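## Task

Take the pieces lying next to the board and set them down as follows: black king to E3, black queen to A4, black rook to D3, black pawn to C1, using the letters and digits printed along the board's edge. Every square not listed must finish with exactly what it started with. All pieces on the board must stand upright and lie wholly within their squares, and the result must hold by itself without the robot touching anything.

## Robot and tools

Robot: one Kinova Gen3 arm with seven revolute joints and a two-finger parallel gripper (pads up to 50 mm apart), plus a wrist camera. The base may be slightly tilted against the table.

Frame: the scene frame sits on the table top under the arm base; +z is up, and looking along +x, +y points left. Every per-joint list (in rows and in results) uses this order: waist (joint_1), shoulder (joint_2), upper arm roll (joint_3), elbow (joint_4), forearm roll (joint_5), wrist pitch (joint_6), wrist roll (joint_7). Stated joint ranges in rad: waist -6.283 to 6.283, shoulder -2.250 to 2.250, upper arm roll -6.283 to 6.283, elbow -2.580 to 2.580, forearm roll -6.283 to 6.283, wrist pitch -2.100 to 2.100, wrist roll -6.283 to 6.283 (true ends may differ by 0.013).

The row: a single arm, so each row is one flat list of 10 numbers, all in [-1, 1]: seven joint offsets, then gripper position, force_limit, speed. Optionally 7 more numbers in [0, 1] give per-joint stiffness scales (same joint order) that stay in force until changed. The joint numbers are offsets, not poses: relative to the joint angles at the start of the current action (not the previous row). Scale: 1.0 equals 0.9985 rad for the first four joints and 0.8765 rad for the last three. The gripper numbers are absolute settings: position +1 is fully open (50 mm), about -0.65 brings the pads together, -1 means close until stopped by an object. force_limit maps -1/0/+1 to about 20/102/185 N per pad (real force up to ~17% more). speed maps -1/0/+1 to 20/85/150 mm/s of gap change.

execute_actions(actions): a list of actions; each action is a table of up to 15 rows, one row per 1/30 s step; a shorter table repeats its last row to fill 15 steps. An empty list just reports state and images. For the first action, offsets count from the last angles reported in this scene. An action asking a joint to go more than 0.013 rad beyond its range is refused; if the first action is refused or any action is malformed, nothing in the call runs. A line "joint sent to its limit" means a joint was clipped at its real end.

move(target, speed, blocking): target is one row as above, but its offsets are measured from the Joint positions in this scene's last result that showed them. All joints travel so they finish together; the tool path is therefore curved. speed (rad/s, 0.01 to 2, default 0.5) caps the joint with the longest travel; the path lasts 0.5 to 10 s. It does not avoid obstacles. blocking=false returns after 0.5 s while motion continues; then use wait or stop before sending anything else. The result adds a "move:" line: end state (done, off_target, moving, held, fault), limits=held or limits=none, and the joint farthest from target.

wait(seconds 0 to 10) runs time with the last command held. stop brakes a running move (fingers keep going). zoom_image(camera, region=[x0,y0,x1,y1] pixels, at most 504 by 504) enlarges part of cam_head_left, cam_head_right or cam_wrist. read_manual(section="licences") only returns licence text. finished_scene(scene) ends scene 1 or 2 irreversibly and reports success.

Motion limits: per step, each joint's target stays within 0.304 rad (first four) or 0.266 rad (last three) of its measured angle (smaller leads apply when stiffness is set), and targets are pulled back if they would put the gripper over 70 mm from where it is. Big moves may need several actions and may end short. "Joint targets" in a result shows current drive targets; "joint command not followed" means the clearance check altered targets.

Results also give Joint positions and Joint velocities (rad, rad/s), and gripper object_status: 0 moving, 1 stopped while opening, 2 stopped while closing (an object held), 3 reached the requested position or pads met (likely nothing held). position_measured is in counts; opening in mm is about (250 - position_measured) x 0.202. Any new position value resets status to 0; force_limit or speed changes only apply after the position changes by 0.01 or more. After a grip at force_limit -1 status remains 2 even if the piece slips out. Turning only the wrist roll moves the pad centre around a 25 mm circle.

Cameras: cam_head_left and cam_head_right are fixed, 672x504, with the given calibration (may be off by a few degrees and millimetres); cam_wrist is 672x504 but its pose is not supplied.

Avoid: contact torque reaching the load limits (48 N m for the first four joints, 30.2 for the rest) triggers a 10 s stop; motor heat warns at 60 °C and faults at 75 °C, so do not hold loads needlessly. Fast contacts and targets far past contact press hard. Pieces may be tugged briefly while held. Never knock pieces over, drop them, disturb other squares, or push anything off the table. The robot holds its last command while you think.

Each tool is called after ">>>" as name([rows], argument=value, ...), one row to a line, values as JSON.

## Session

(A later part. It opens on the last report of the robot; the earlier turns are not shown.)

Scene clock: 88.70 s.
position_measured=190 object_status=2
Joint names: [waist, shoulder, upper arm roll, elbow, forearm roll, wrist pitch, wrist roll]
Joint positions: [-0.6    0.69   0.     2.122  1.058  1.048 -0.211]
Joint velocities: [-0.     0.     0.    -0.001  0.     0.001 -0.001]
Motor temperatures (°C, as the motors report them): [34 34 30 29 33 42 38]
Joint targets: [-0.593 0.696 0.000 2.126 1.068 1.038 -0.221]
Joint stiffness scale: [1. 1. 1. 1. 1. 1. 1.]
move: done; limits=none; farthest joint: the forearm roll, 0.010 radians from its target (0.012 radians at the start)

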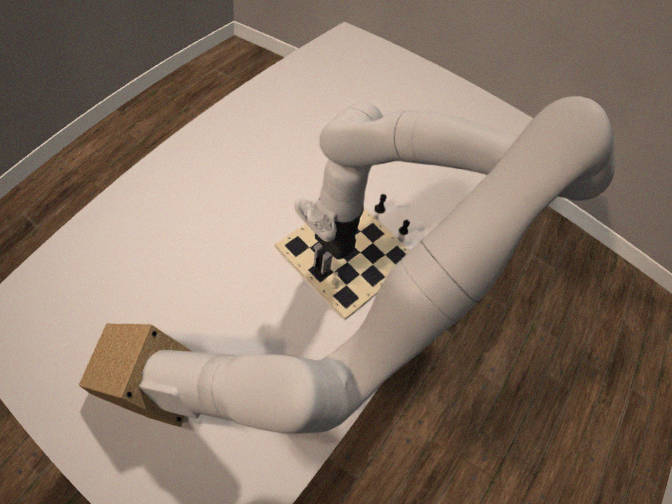

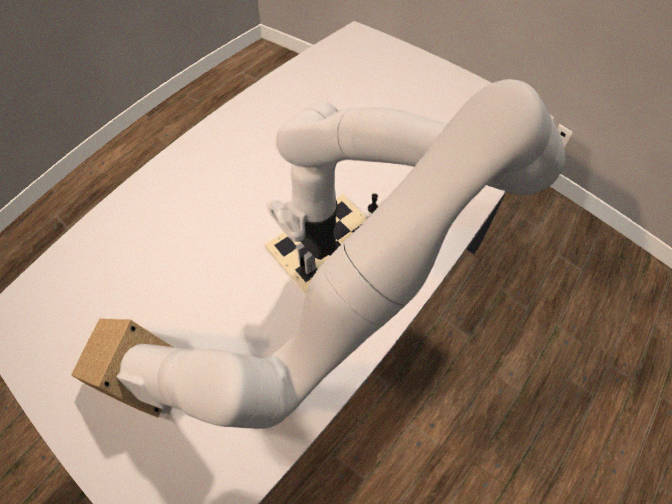

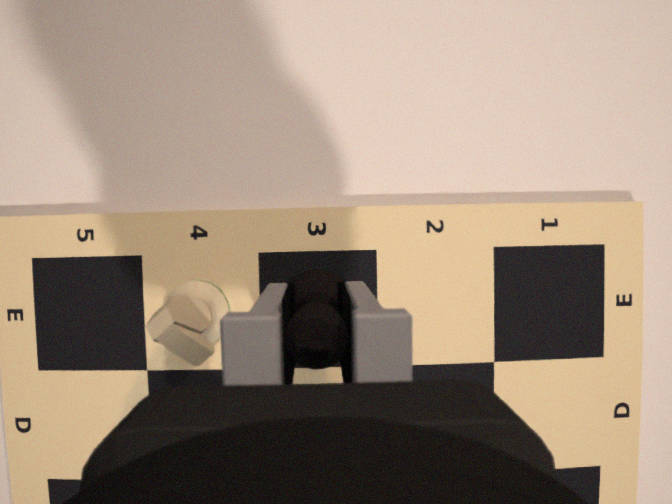

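>>> execute_actions([
  [[0,0,0,0,0,0,0,-1,-0.4,-0.3],[0,0,0,0,0,0,0,-1,-0.4,-0.3],[0,0,0,0,0,0,0,-1,-0.4,-0.3],[0,0,0,0,0,0,0,0.2,-0.4,-0.3]],
])

>>> move(target=[-0.096, -0.064, 0, -0.056, -0.148, 0.117, 0.106, 0.2, -0.4, -0.3], speed=0.3)

>>> move(target=[0.2462, -0.3426, 0, 0.1133, 0.1079, 0.0289, 0.3398, 0.4, -0.4, -0.3], speed=0.5)

Scene clock: 93.23 s.
position_measured=123 object_status=0
Joint names: [waist, shoulder, upper arm roll, elbow, forearm roll, wrist pitch, wrist roll]
Joint positions: [-0.6    0.69   0.     2.122  1.058  1.048 -0.211]
Joint velocities: [-0.    -0.001 -0.    -0.    -0.     0.     0.   ]
Motor temperatures (°C, as the motors report them): [34 34 30 29 33 42 38]
Joint targets: [-0.600 0.690 0.000 2.122 1.058 1.048 -0.211]
Joint stiffness scale: [1. 1. 1. 1. 1. 1. 1.]

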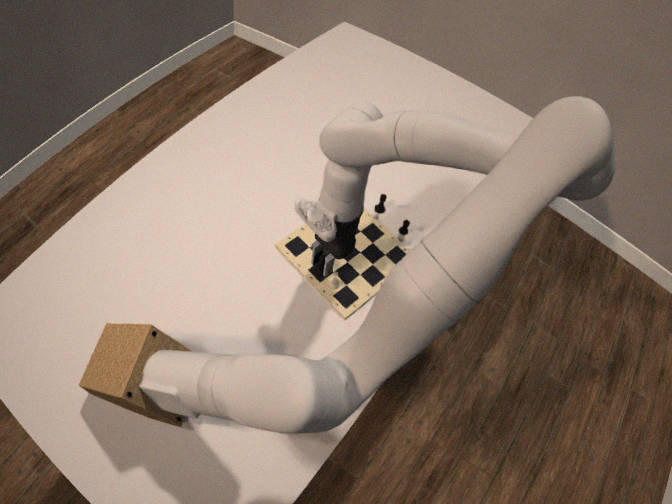

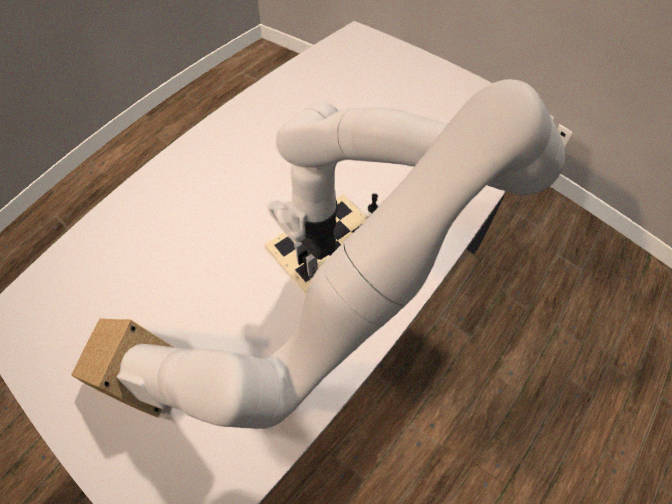

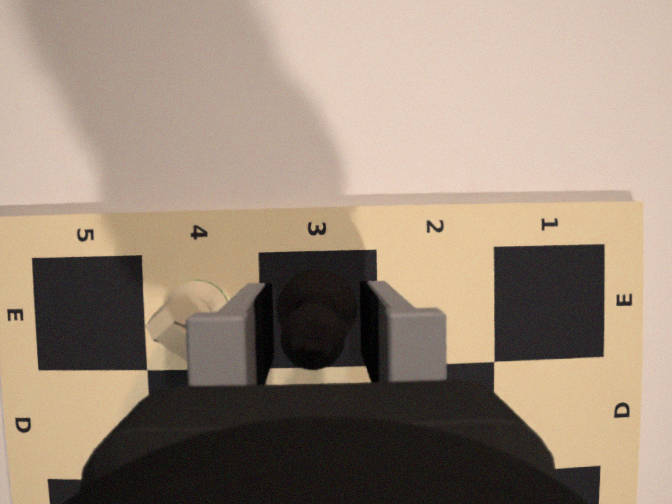

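Scene clock: 94.20 s.
position_measured=123 object_status=3
Joint names: [waist, shoulder, upper arm roll, elbow, forearm roll, wrist pitch, wrist roll]
Joint positions: [-0.693  0.629  0.     2.069  0.936  1.144 -0.127]
Joint velocities: [-0.003 -0.001 -0.     0.001 -0.    -0.002  0.   ]
Motor temperatures (°C, as the motors report them): [34 34 30 29 33 42 38]
Joint targets: [-0.696 0.626 0.000 2.066 0.928 1.151 -0.118]
Joint stiffness scale: [1. 1. 1. 1. 1. 1. 1.]
move: done; limits=none; farthest joint: the wrist roll, 0.009 radians from its target (0.093 radians at the start)

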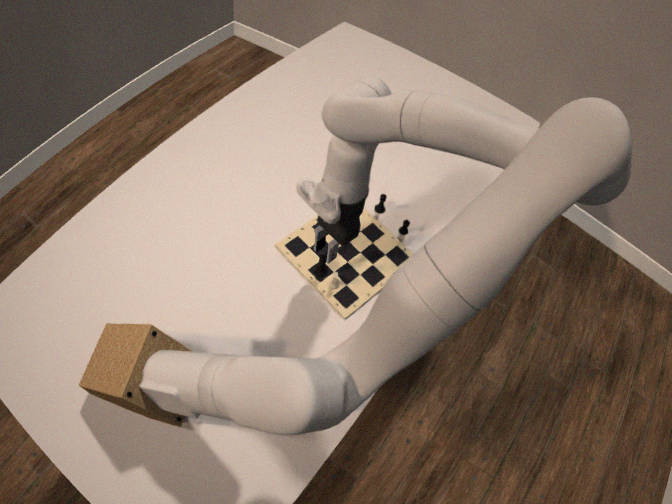

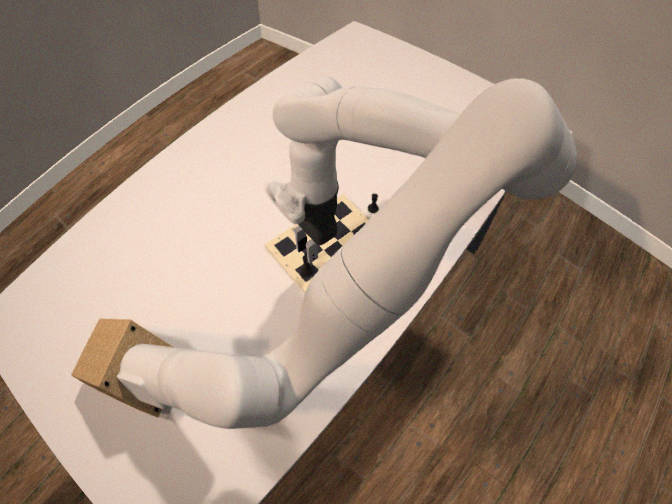

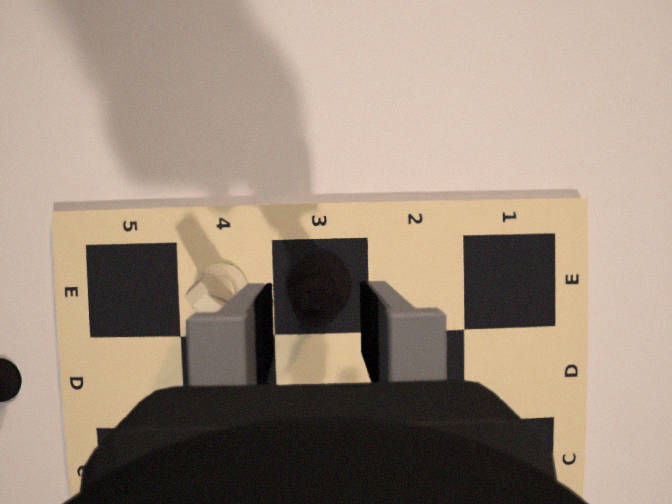

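Scene clock: 95.53 s.
position_measured=92 object_status=3
Joint names: [waist, shoulder, upper arm roll, elbow, forearm roll, wrist pitch, wrist roll]
Joint positions: [-0.45   0.289 -0.001  2.179  1.023  1.163  0.161]
Joint velocities: [ 0.002 -0.004  0.    -0.001 -0.    -0.     0.   ]
Motor temperatures (°C, as the motors report them): [34 34 30 29 33 42 38]
Joint targets: [-0.447 0.286 0.000 2.182 1.030 1.169 0.171]
Joint stiffness scale: [1. 1. 1. 1. 1. 1. 1.]
move: done; limits=none; farthest joint: the wrist roll, 0.010 radians from its target (0.298 radians at the start)

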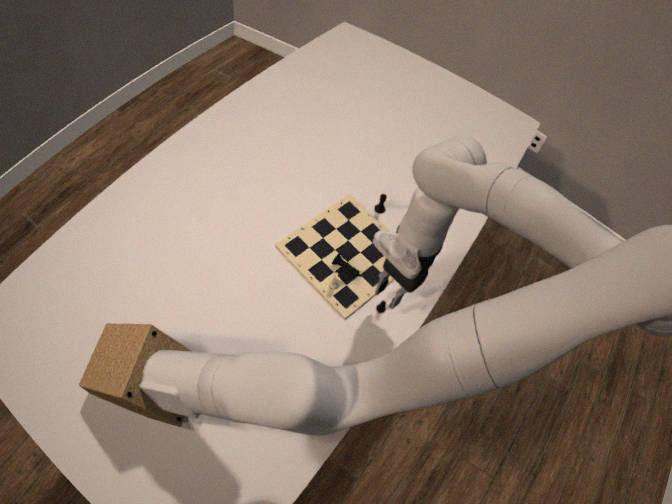

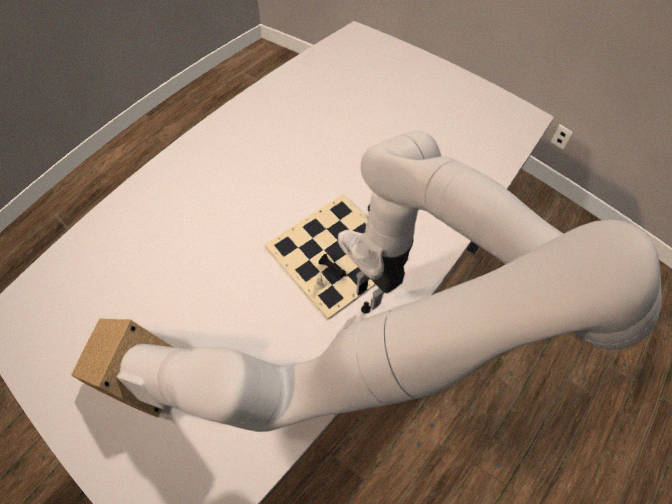

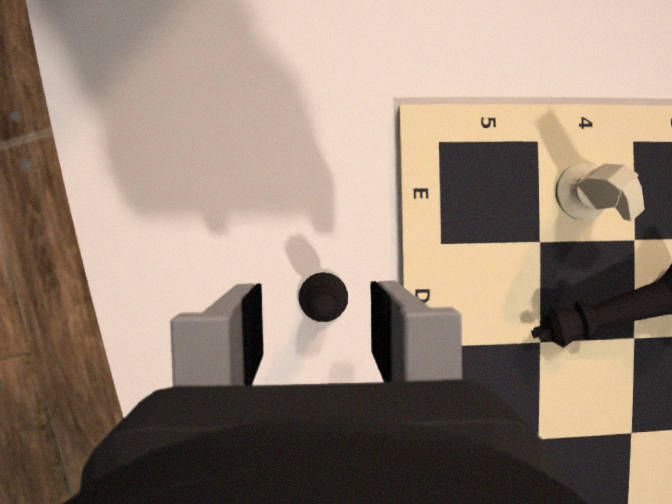

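>>> wait(seconds=0)

>>> zoom_image(camera="cam_head_left", region=[270, 190, 410, 320])

Scene clock: 96.63 s.
position_measured=92 object_status=3
Joint names: [waist, shoulder, upper arm roll, elbow, forearm roll, wrist pitch, wrist roll]
Joint positions: [-0.45   0.289 -0.001  2.179  1.023  1.163  0.161]
Joint velocities: [ 0.001  0.    -0.    -0.001  0.    -0.001  0.001]
Motor temperatures (°C, as the motors report them): [34 34 30 29 33 42 38]
Joint targets: [-0.447 0.286 0.000 2.182 1.030 1.169 0.171]
Joint stiffness scale: [1. 1. 1. 1. 1. 1. 1.]

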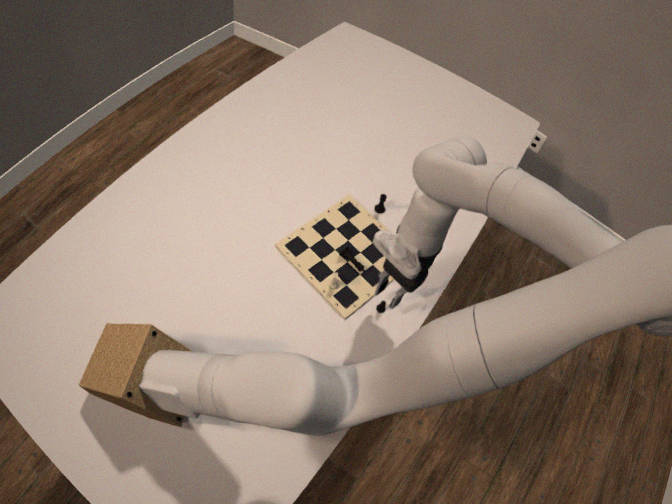

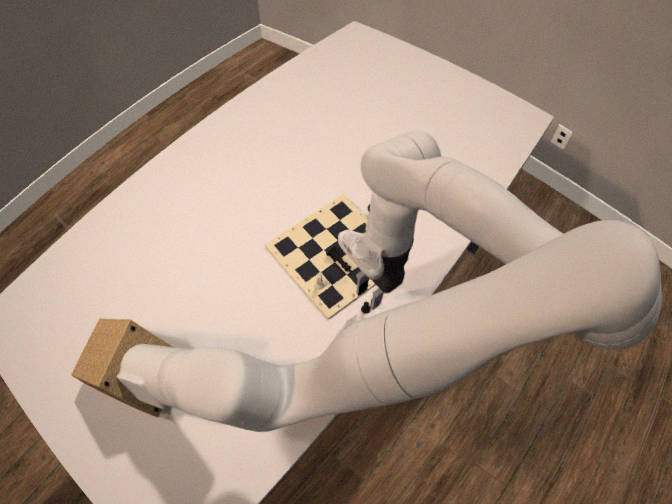

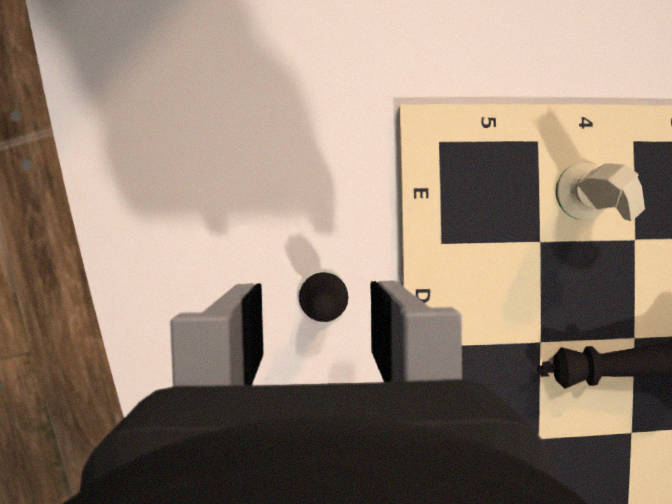

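Region (270, 190, 410, 320) of cam_head_left's 672x504 image, scaled by 3.600, with more detail than that image has; it fills the top 468 rows of this view, and the rest is white.

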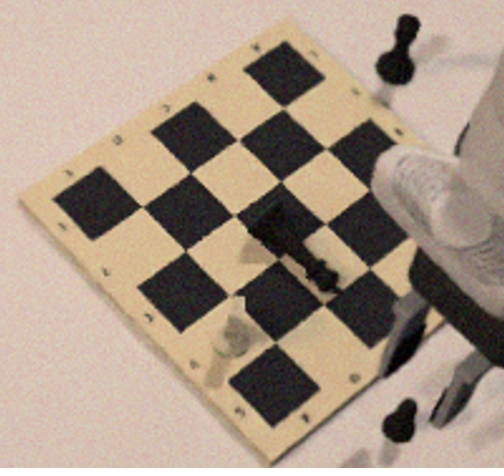

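>>> move(target=[0.1115, 0.0697, 0, 0.04, 0.1449, -0.1278, -0.0878, 0.3, -0.4, -0.3], speed=0.2)

Scene clock: 106.63 s.
position_measured=107 object_status=3
Joint names: [waist, shoulder, upper arm roll, elbow, forearm roll, wrist pitch, wrist roll]
Joint positions: [-0.341  0.356 -0.001  2.216  1.142  1.058  0.094]
Joint velocities: [ 0.003  0.    -0.    -0.     0.     0.001  0.   ]
Motor temperatures (°C, as the motors report them): [34 34 30 29 33 42 38]
Joint targets: [-0.338 0.358 -0.001 2.219 1.150 1.051 0.084]
Joint stiffness scale: [1. 1. 1. 1. 1. 1. 1.]
move: done; limits=none; farthest joint: the wrist roll, 0.010 radians from its target (0.077 radians at the start)

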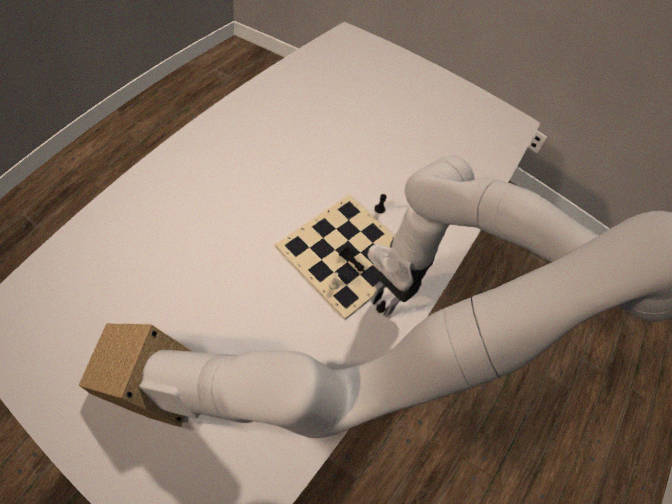

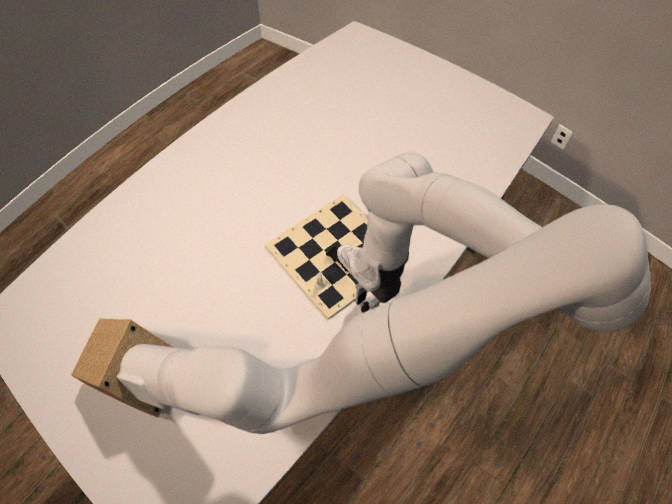

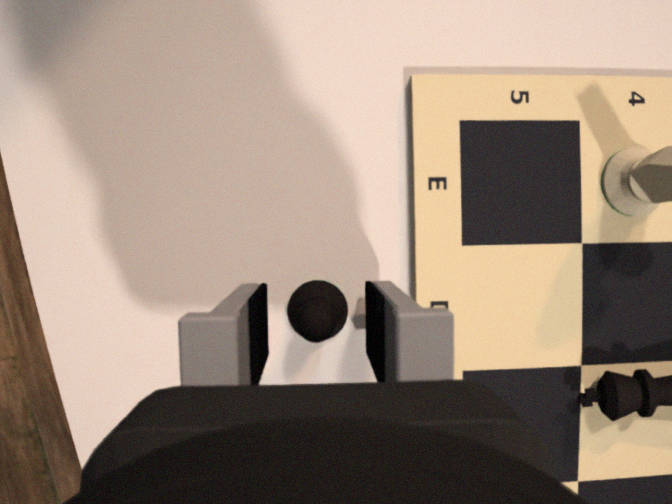

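>>> execute_actions([
  [[0,0,0,0,0,0,0,-1,-0.5,-0.2]],
])

>>> move(target=[-0.1374, -0.0835, 0, -0.0486, -0.1754, 0.1531, 0.1051, -1, -0.5, -0.2], speed=0.3)

>>> move(target=[-0.1483, 0.5374, 0, -0.4548, -0.0836, 0.0396, -0.1586, -1, -0.5, -0.2], speed=0.5)

Scene clock: 110.37 s.
position_measured=207 object_status=2
Joint names: [waist, shoulder, upper arm roll, elbow, forearm roll, wrist pitch, wrist roll]
Joint positions: [-0.341  0.356 -0.001  2.216  1.142  1.058  0.094]
Joint velocities: [ 0.001  0.001 -0.     0.001  0.     0.001 -0.001]
Motor temperatures (°C, as the motors report them): [34 34 30 29 33 42 38]
Joint targets: [-0.341 0.356 -0.001 2.216 1.142 1.058 0.094]
Joint stiffness scale: [1. 1. 1. 1. 1. 1. 1.]

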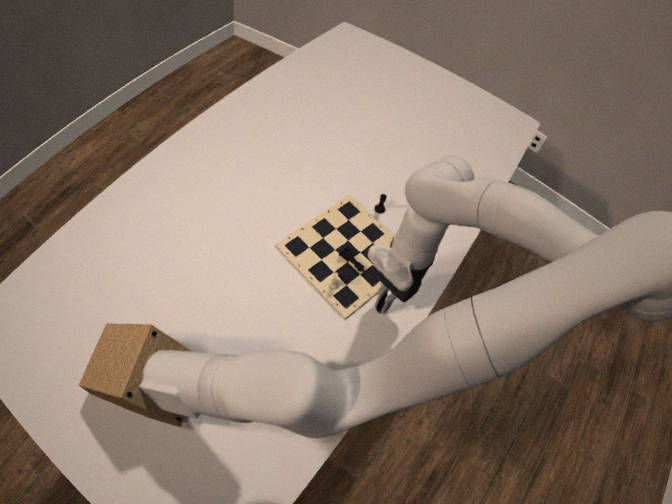

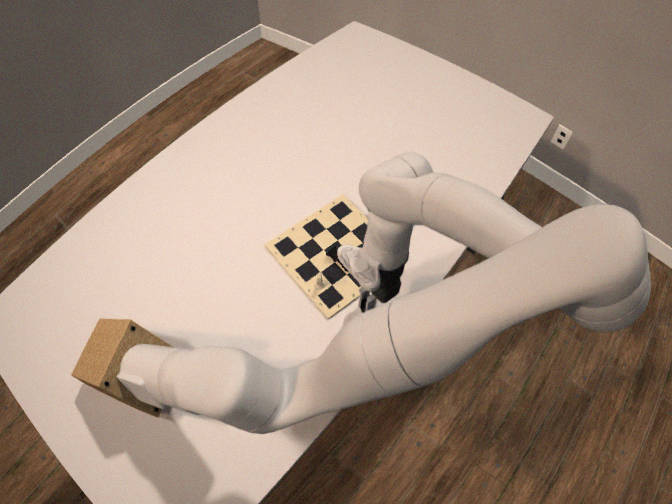

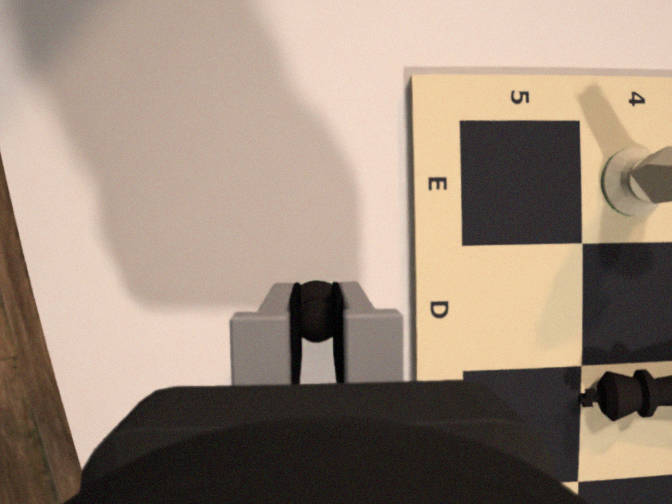

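Scene clock: 111.47 s.
position_measured=207 object_status=2
Joint names: [waist, shoulder, upper arm roll, elbow, forearm roll, wrist pitch, wrist roll]
Joint positions: [-0.475  0.275 -0.001  2.17   0.996  1.185  0.176]
Joint velocities: [-0.003 -0.     0.001  0.    -0.     0.001 -0.   ]
Motor temperatures (°C, as the motors report them): [34 34 30 29 33 42 38]
Joint targets: [-0.478 0.273 -0.001 2.168 0.989 1.192 0.186]
Joint stiffness scale: [1. 1. 1. 1. 1. 1. 1.]
move: done; limits=none; farthest joint: the wrist roll, 0.010 radians from its target (0.092 radians at the start)

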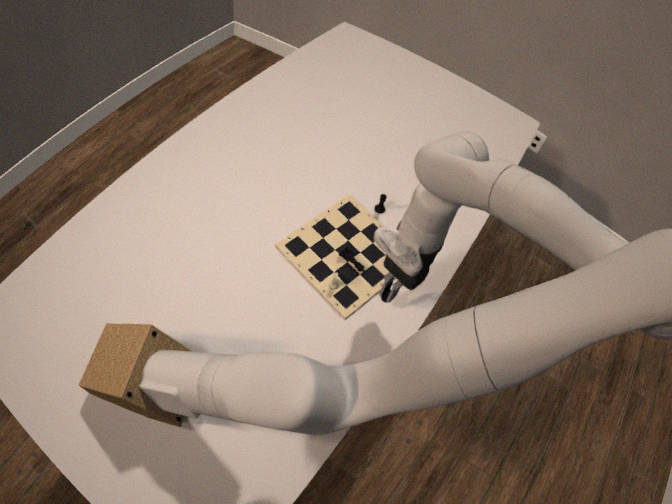

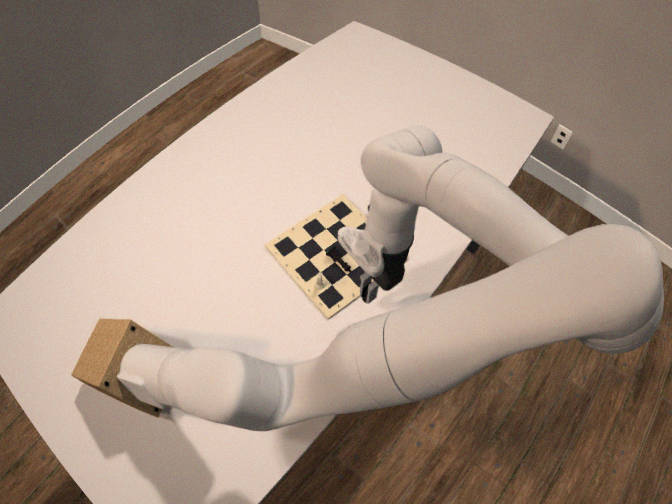

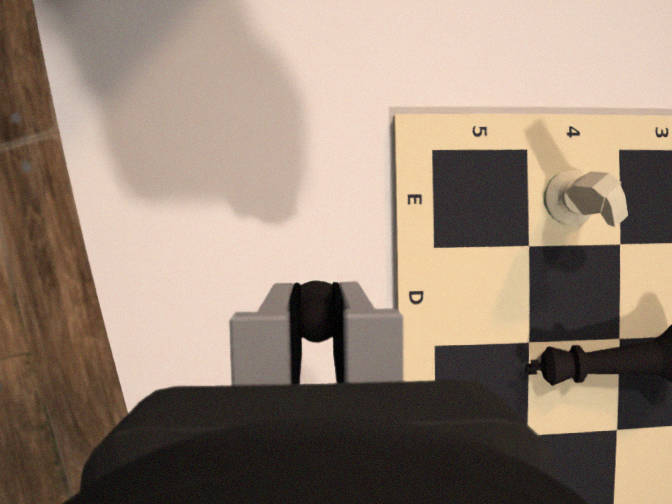

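Scene clock: 113.20 s.
position_measured=207 object_status=2
Joint names: [waist, shoulder, upper arm roll, elbow, forearm roll, wrist pitch, wrist roll]
Joint positions: [-0.62   0.809 -0.001  1.719  0.93   1.213  0.047]
Joint velocities: [-0.001  0.003 -0.    -0.001  0.     0.    -0.001]
Motor temperatures (°C, as the motors report them): [34 34 30 29 33 42 38]
Joint targets: [-0.623 0.812 -0.001 1.716 0.923 1.220 0.037]
Joint stiffness scale: [1. 1. 1. 1. 1. 1. 1.]
move: done; limits=none; farthest joint: the wrist roll, 0.010 radians from its target (0.139 radians at the start)

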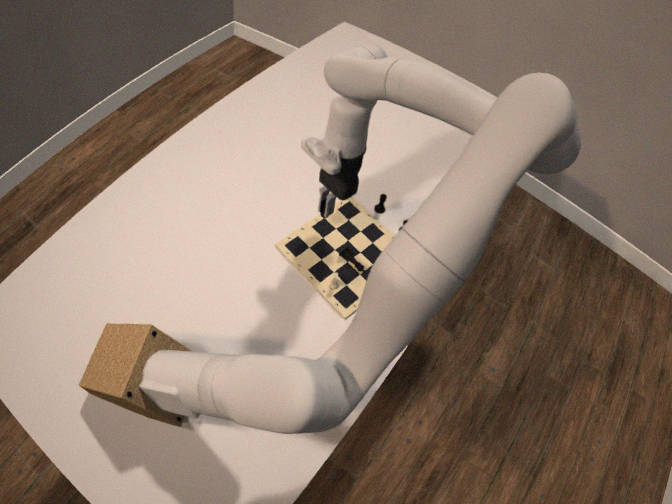

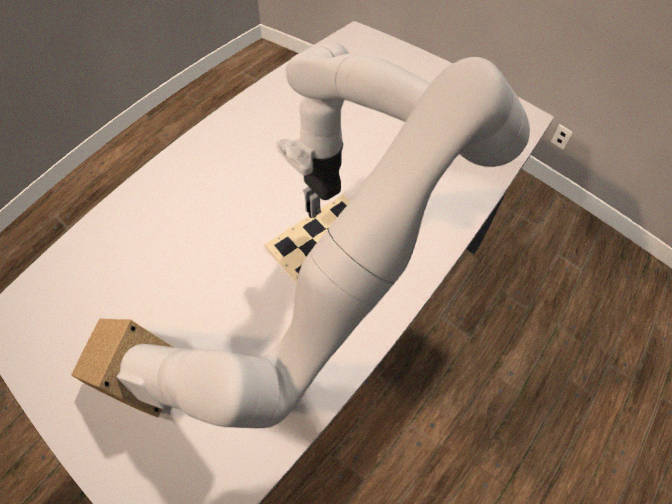

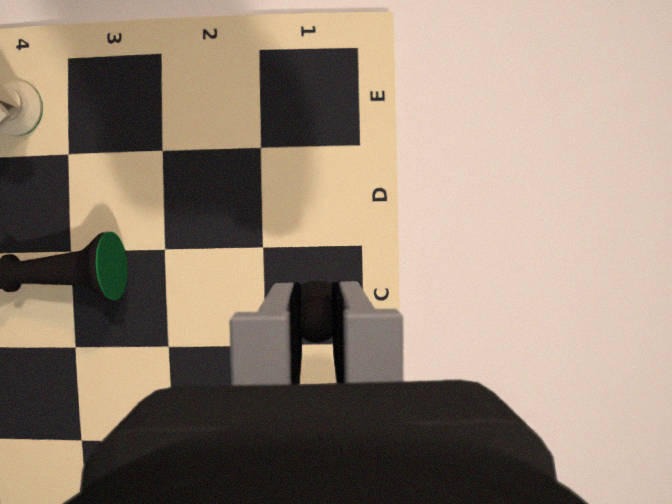

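>>> move(target=[0.0761, 0.0436, 0, 0.0446, 0.0981, -0.0975, -0.0646, -1, -0.5, -0.2], speed=0.12)

>>> move(target=[0.007, 0.0055, 0, 0.005, 0.013, -0.013, -0.0135, -1, -0.5, -0.2], speed=0.03)

Scene clock: 116.53 s.
position_measured=207 object_status=2
Joint names: [waist, shoulder, upper arm roll, elbow, forearm roll, wrist pitch, wrist roll]
Joint positions: [-0.547  0.85  -0.001  1.761  1.009  1.135 -0.   ]
Joint velocities: [ 0.003  0.001 -0.     0.001  0.     0.     0.   ]
Motor temperatures (°C, as the motors report them): [34 34 30 29 33 42 38]
Joint targets: [-0.544 0.853 -0.001 1.764 1.016 1.128 -0.010]
Joint stiffness scale: [1. 1. 1. 1. 1. 1. 1.]
move: done; limits=none; farthest joint: the wrist roll, 0.009 radians from its target (0.056 radians at the start)

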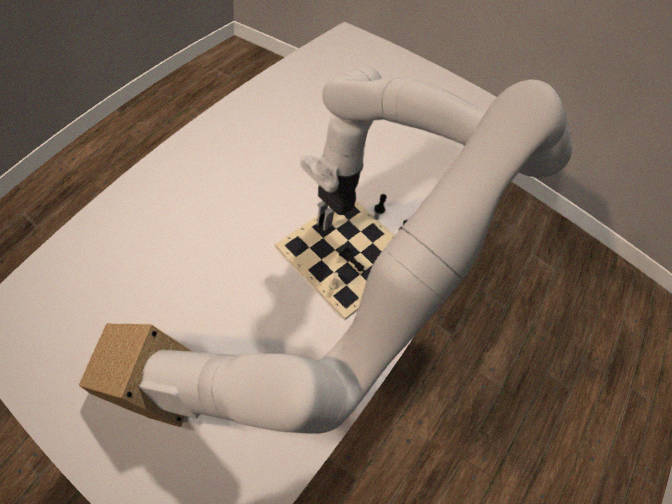

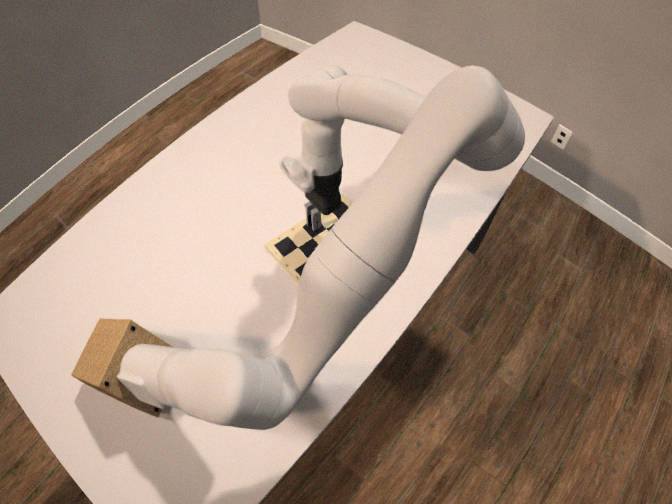

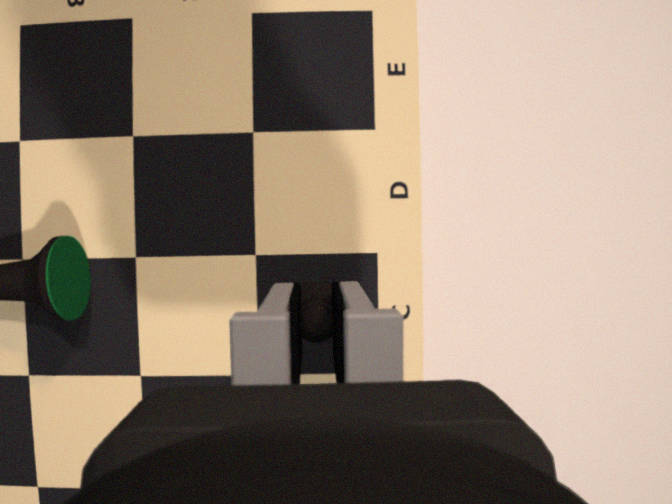

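Scene clock: 117.23 s.
position_measured=207 object_status=2
Joint names: [waist, shoulder, upper arm roll, elbow, forearm roll, wrist pitch, wrist roll]
Joint positions: [-0.545  0.852 -0.001  1.762  1.011  1.132 -0.003]
Joint velocities: [ 0.001  0.001  0.     0.001 -0.     0.002  0.   ]
Motor temperatures (°C, as the motors report them): [34 34 30 29 33 42 38]
Joint targets: [-0.540 0.856 -0.001 1.766 1.020 1.123 -0.012]
Joint stiffness scale: [1. 1. 1. 1. 1. 1. 1.]
move: done; limits=none; farthest joint: the forearm roll, 0.009 radians from its target (0.012 radians at the start)

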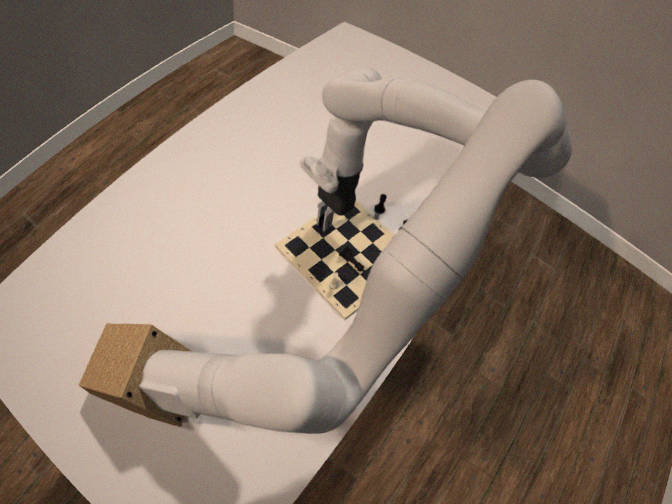

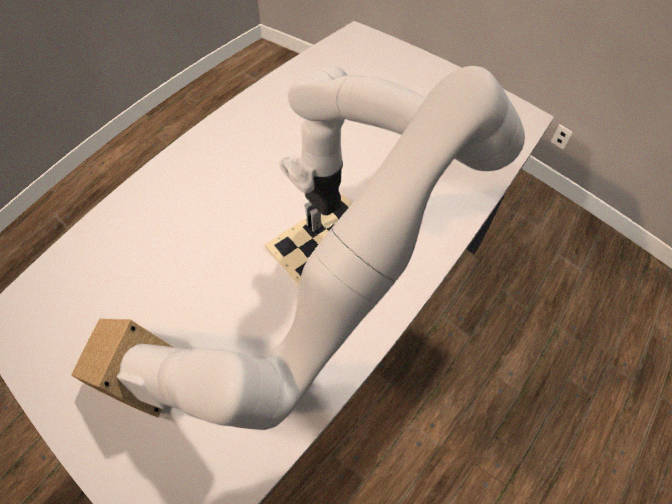

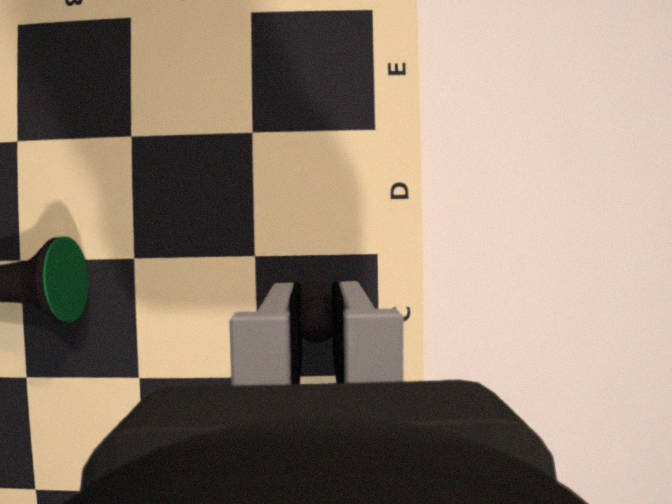

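>>> execute_actions([
  [[0,0,0,0,0,0,0,-1,-0.5,-0.2],[0,0,0,0,0,0,0,-1,-0.5,-0.2],[0,0,0,0,0,0,0,0.3,-0.4,-0.2]],
])

>>> move(target=[-0.0769, -0.0503, 0, -0.0409, -0.1004, 0.0998, 0.0685, 0.3, -0.4, -0.2], speed=0.2)

>>> move(target=[0.1375, -0.012, 0, -0.4261, -0.0294, 0.2175, 0.4858, 0.5, -0.4, -0.2], speed=0.5)

Scene clock: 125.30 s.
position_measured=107 object_status=0
Joint names: [waist, shoulder, upper arm roll, elbow, forearm roll, wrist pitch, wrist roll]
Joint positions: [-0.545  0.852 -0.001  1.762  1.011  1.132 -0.003]
Joint velocities: [ 0.001 -0.001 -0.     0.001 -0.     0.     0.   ]
Motor temperatures (°C, as the motors report them): [35 34 30 29 33 42 38]
Joint targets: [-0.545 0.852 -0.001 1.762 1.011 1.132 -0.003]
Joint stiffness scale: [1. 1. 1. 1. 1. 1. 1.]

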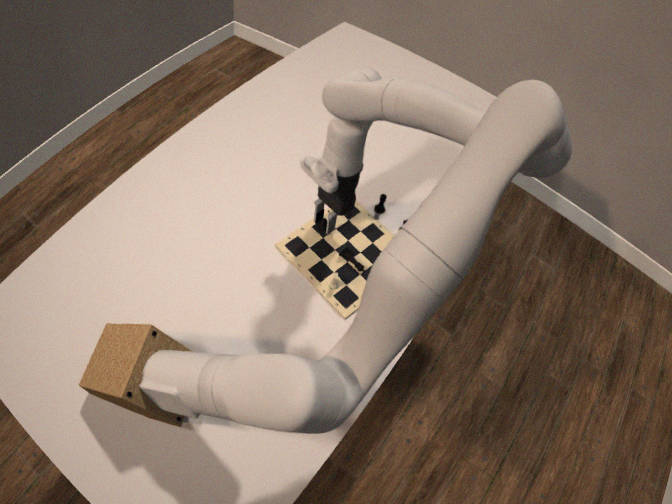

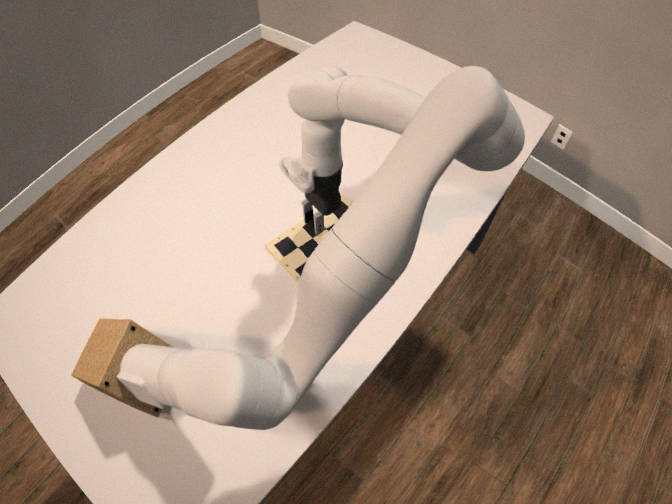

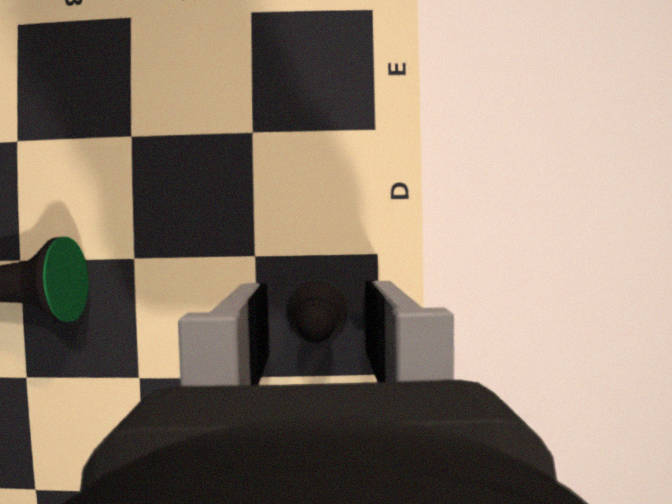

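Scene clock: 126.23 s.
position_measured=107 object_status=3
Joint names: [waist, shoulder, upper arm roll, elbow, forearm roll, wrist pitch, wrist roll]
Joint positions: [-0.619  0.804 -0.001  1.724  0.931  1.212  0.048]
Joint velocities: [-0.003 -0.001  0.    -0.001 -0.    -0.001 -0.   ]
Motor temperatures (°C, as the motors report them): [35 34 30 29 33 42 38]
Joint targets: [-0.622 0.802 -0.001 1.722 0.923 1.219 0.057]
Joint stiffness scale: [1. 1. 1. 1. 1. 1. 1.]
move: done; limits=none; farthest joint: the wrist roll, 0.009 radians from its target (0.060 radians at the start)

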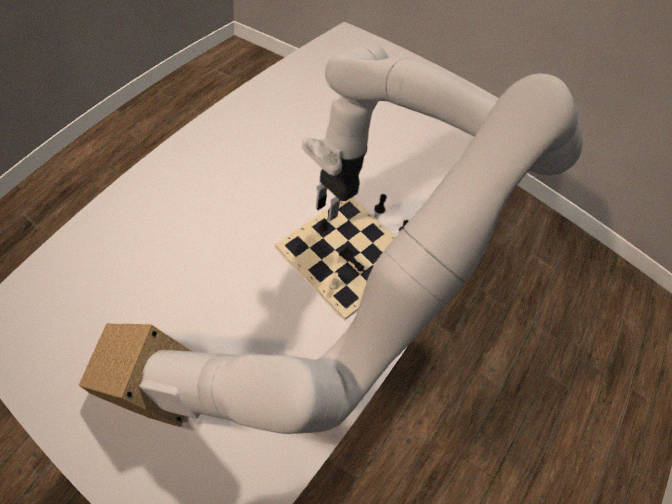

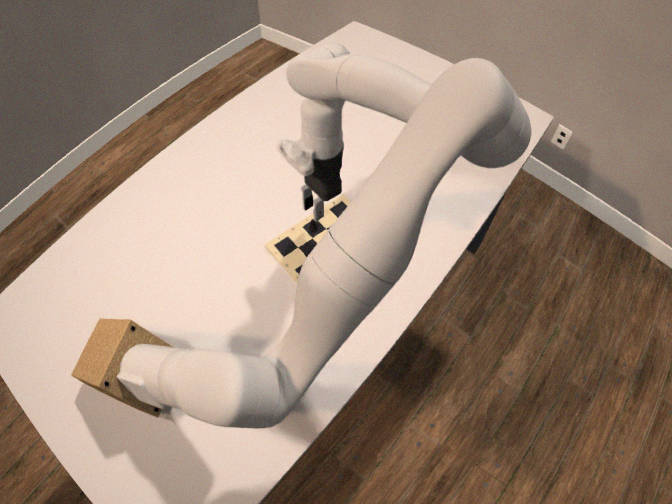

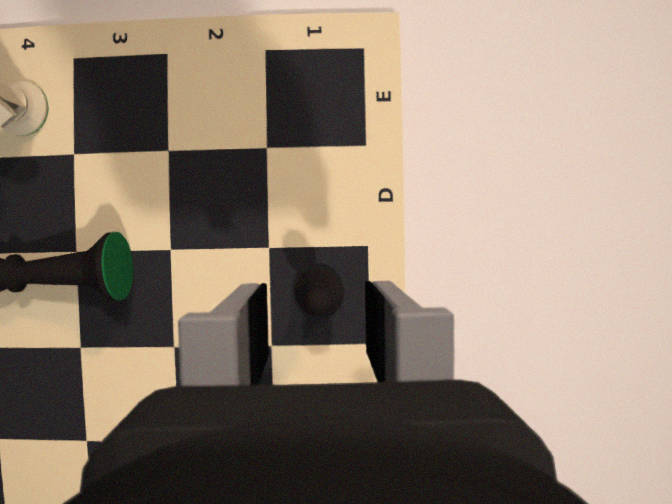

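Scene clock: 127.60 s.
position_measured=78 object_status=3
Joint names: [waist, shoulder, upper arm roll, elbow, forearm roll, wrist pitch, wrist roll]
Joint positions: [-0.485  0.794 -0.001  1.302  0.913  1.396  0.464]
Joint velocities: [ 0.004 -0.001  0.    -0.003 -0.    -0.001  0.001]
Motor temperatures (°C, as the motors report them): [35 34 30 29 33 42 38]
Joint targets: [-0.481 0.792 -0.001 1.299 0.905 1.403 0.474]
Joint stiffness scale: [1. 1. 1. 1. 1. 1. 1.]
move: done; limits=none; farthest joint: the wrist roll, 0.009 radians from its target (0.426 radians at the start)

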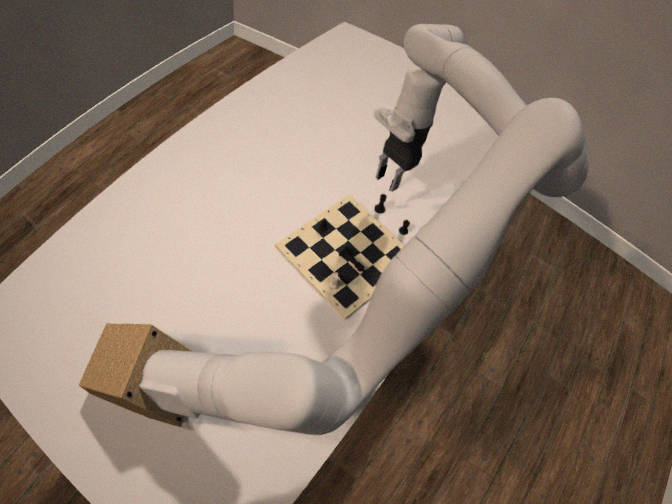

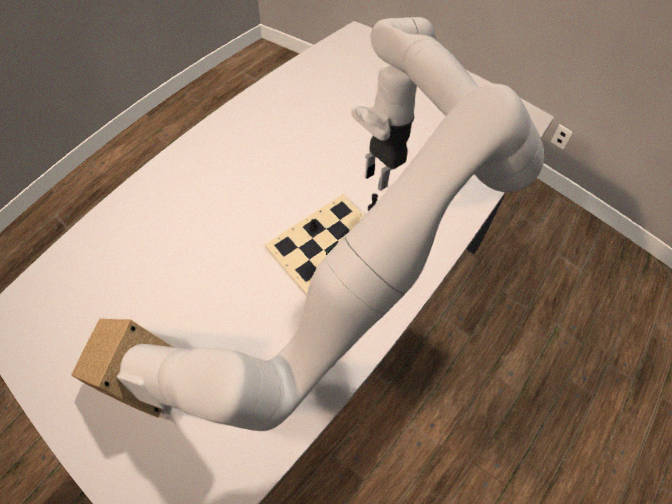

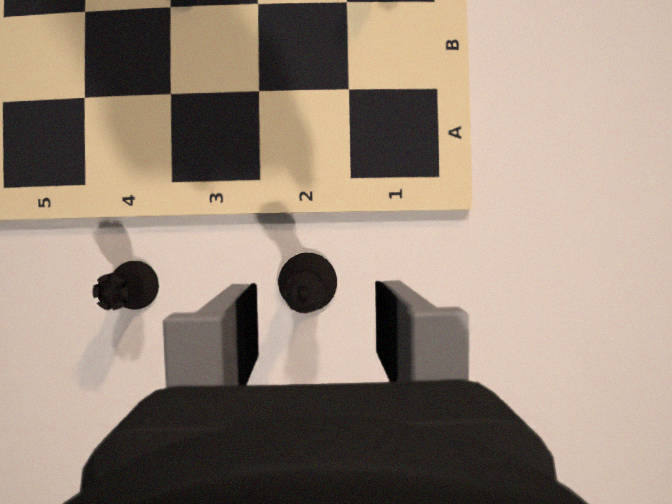

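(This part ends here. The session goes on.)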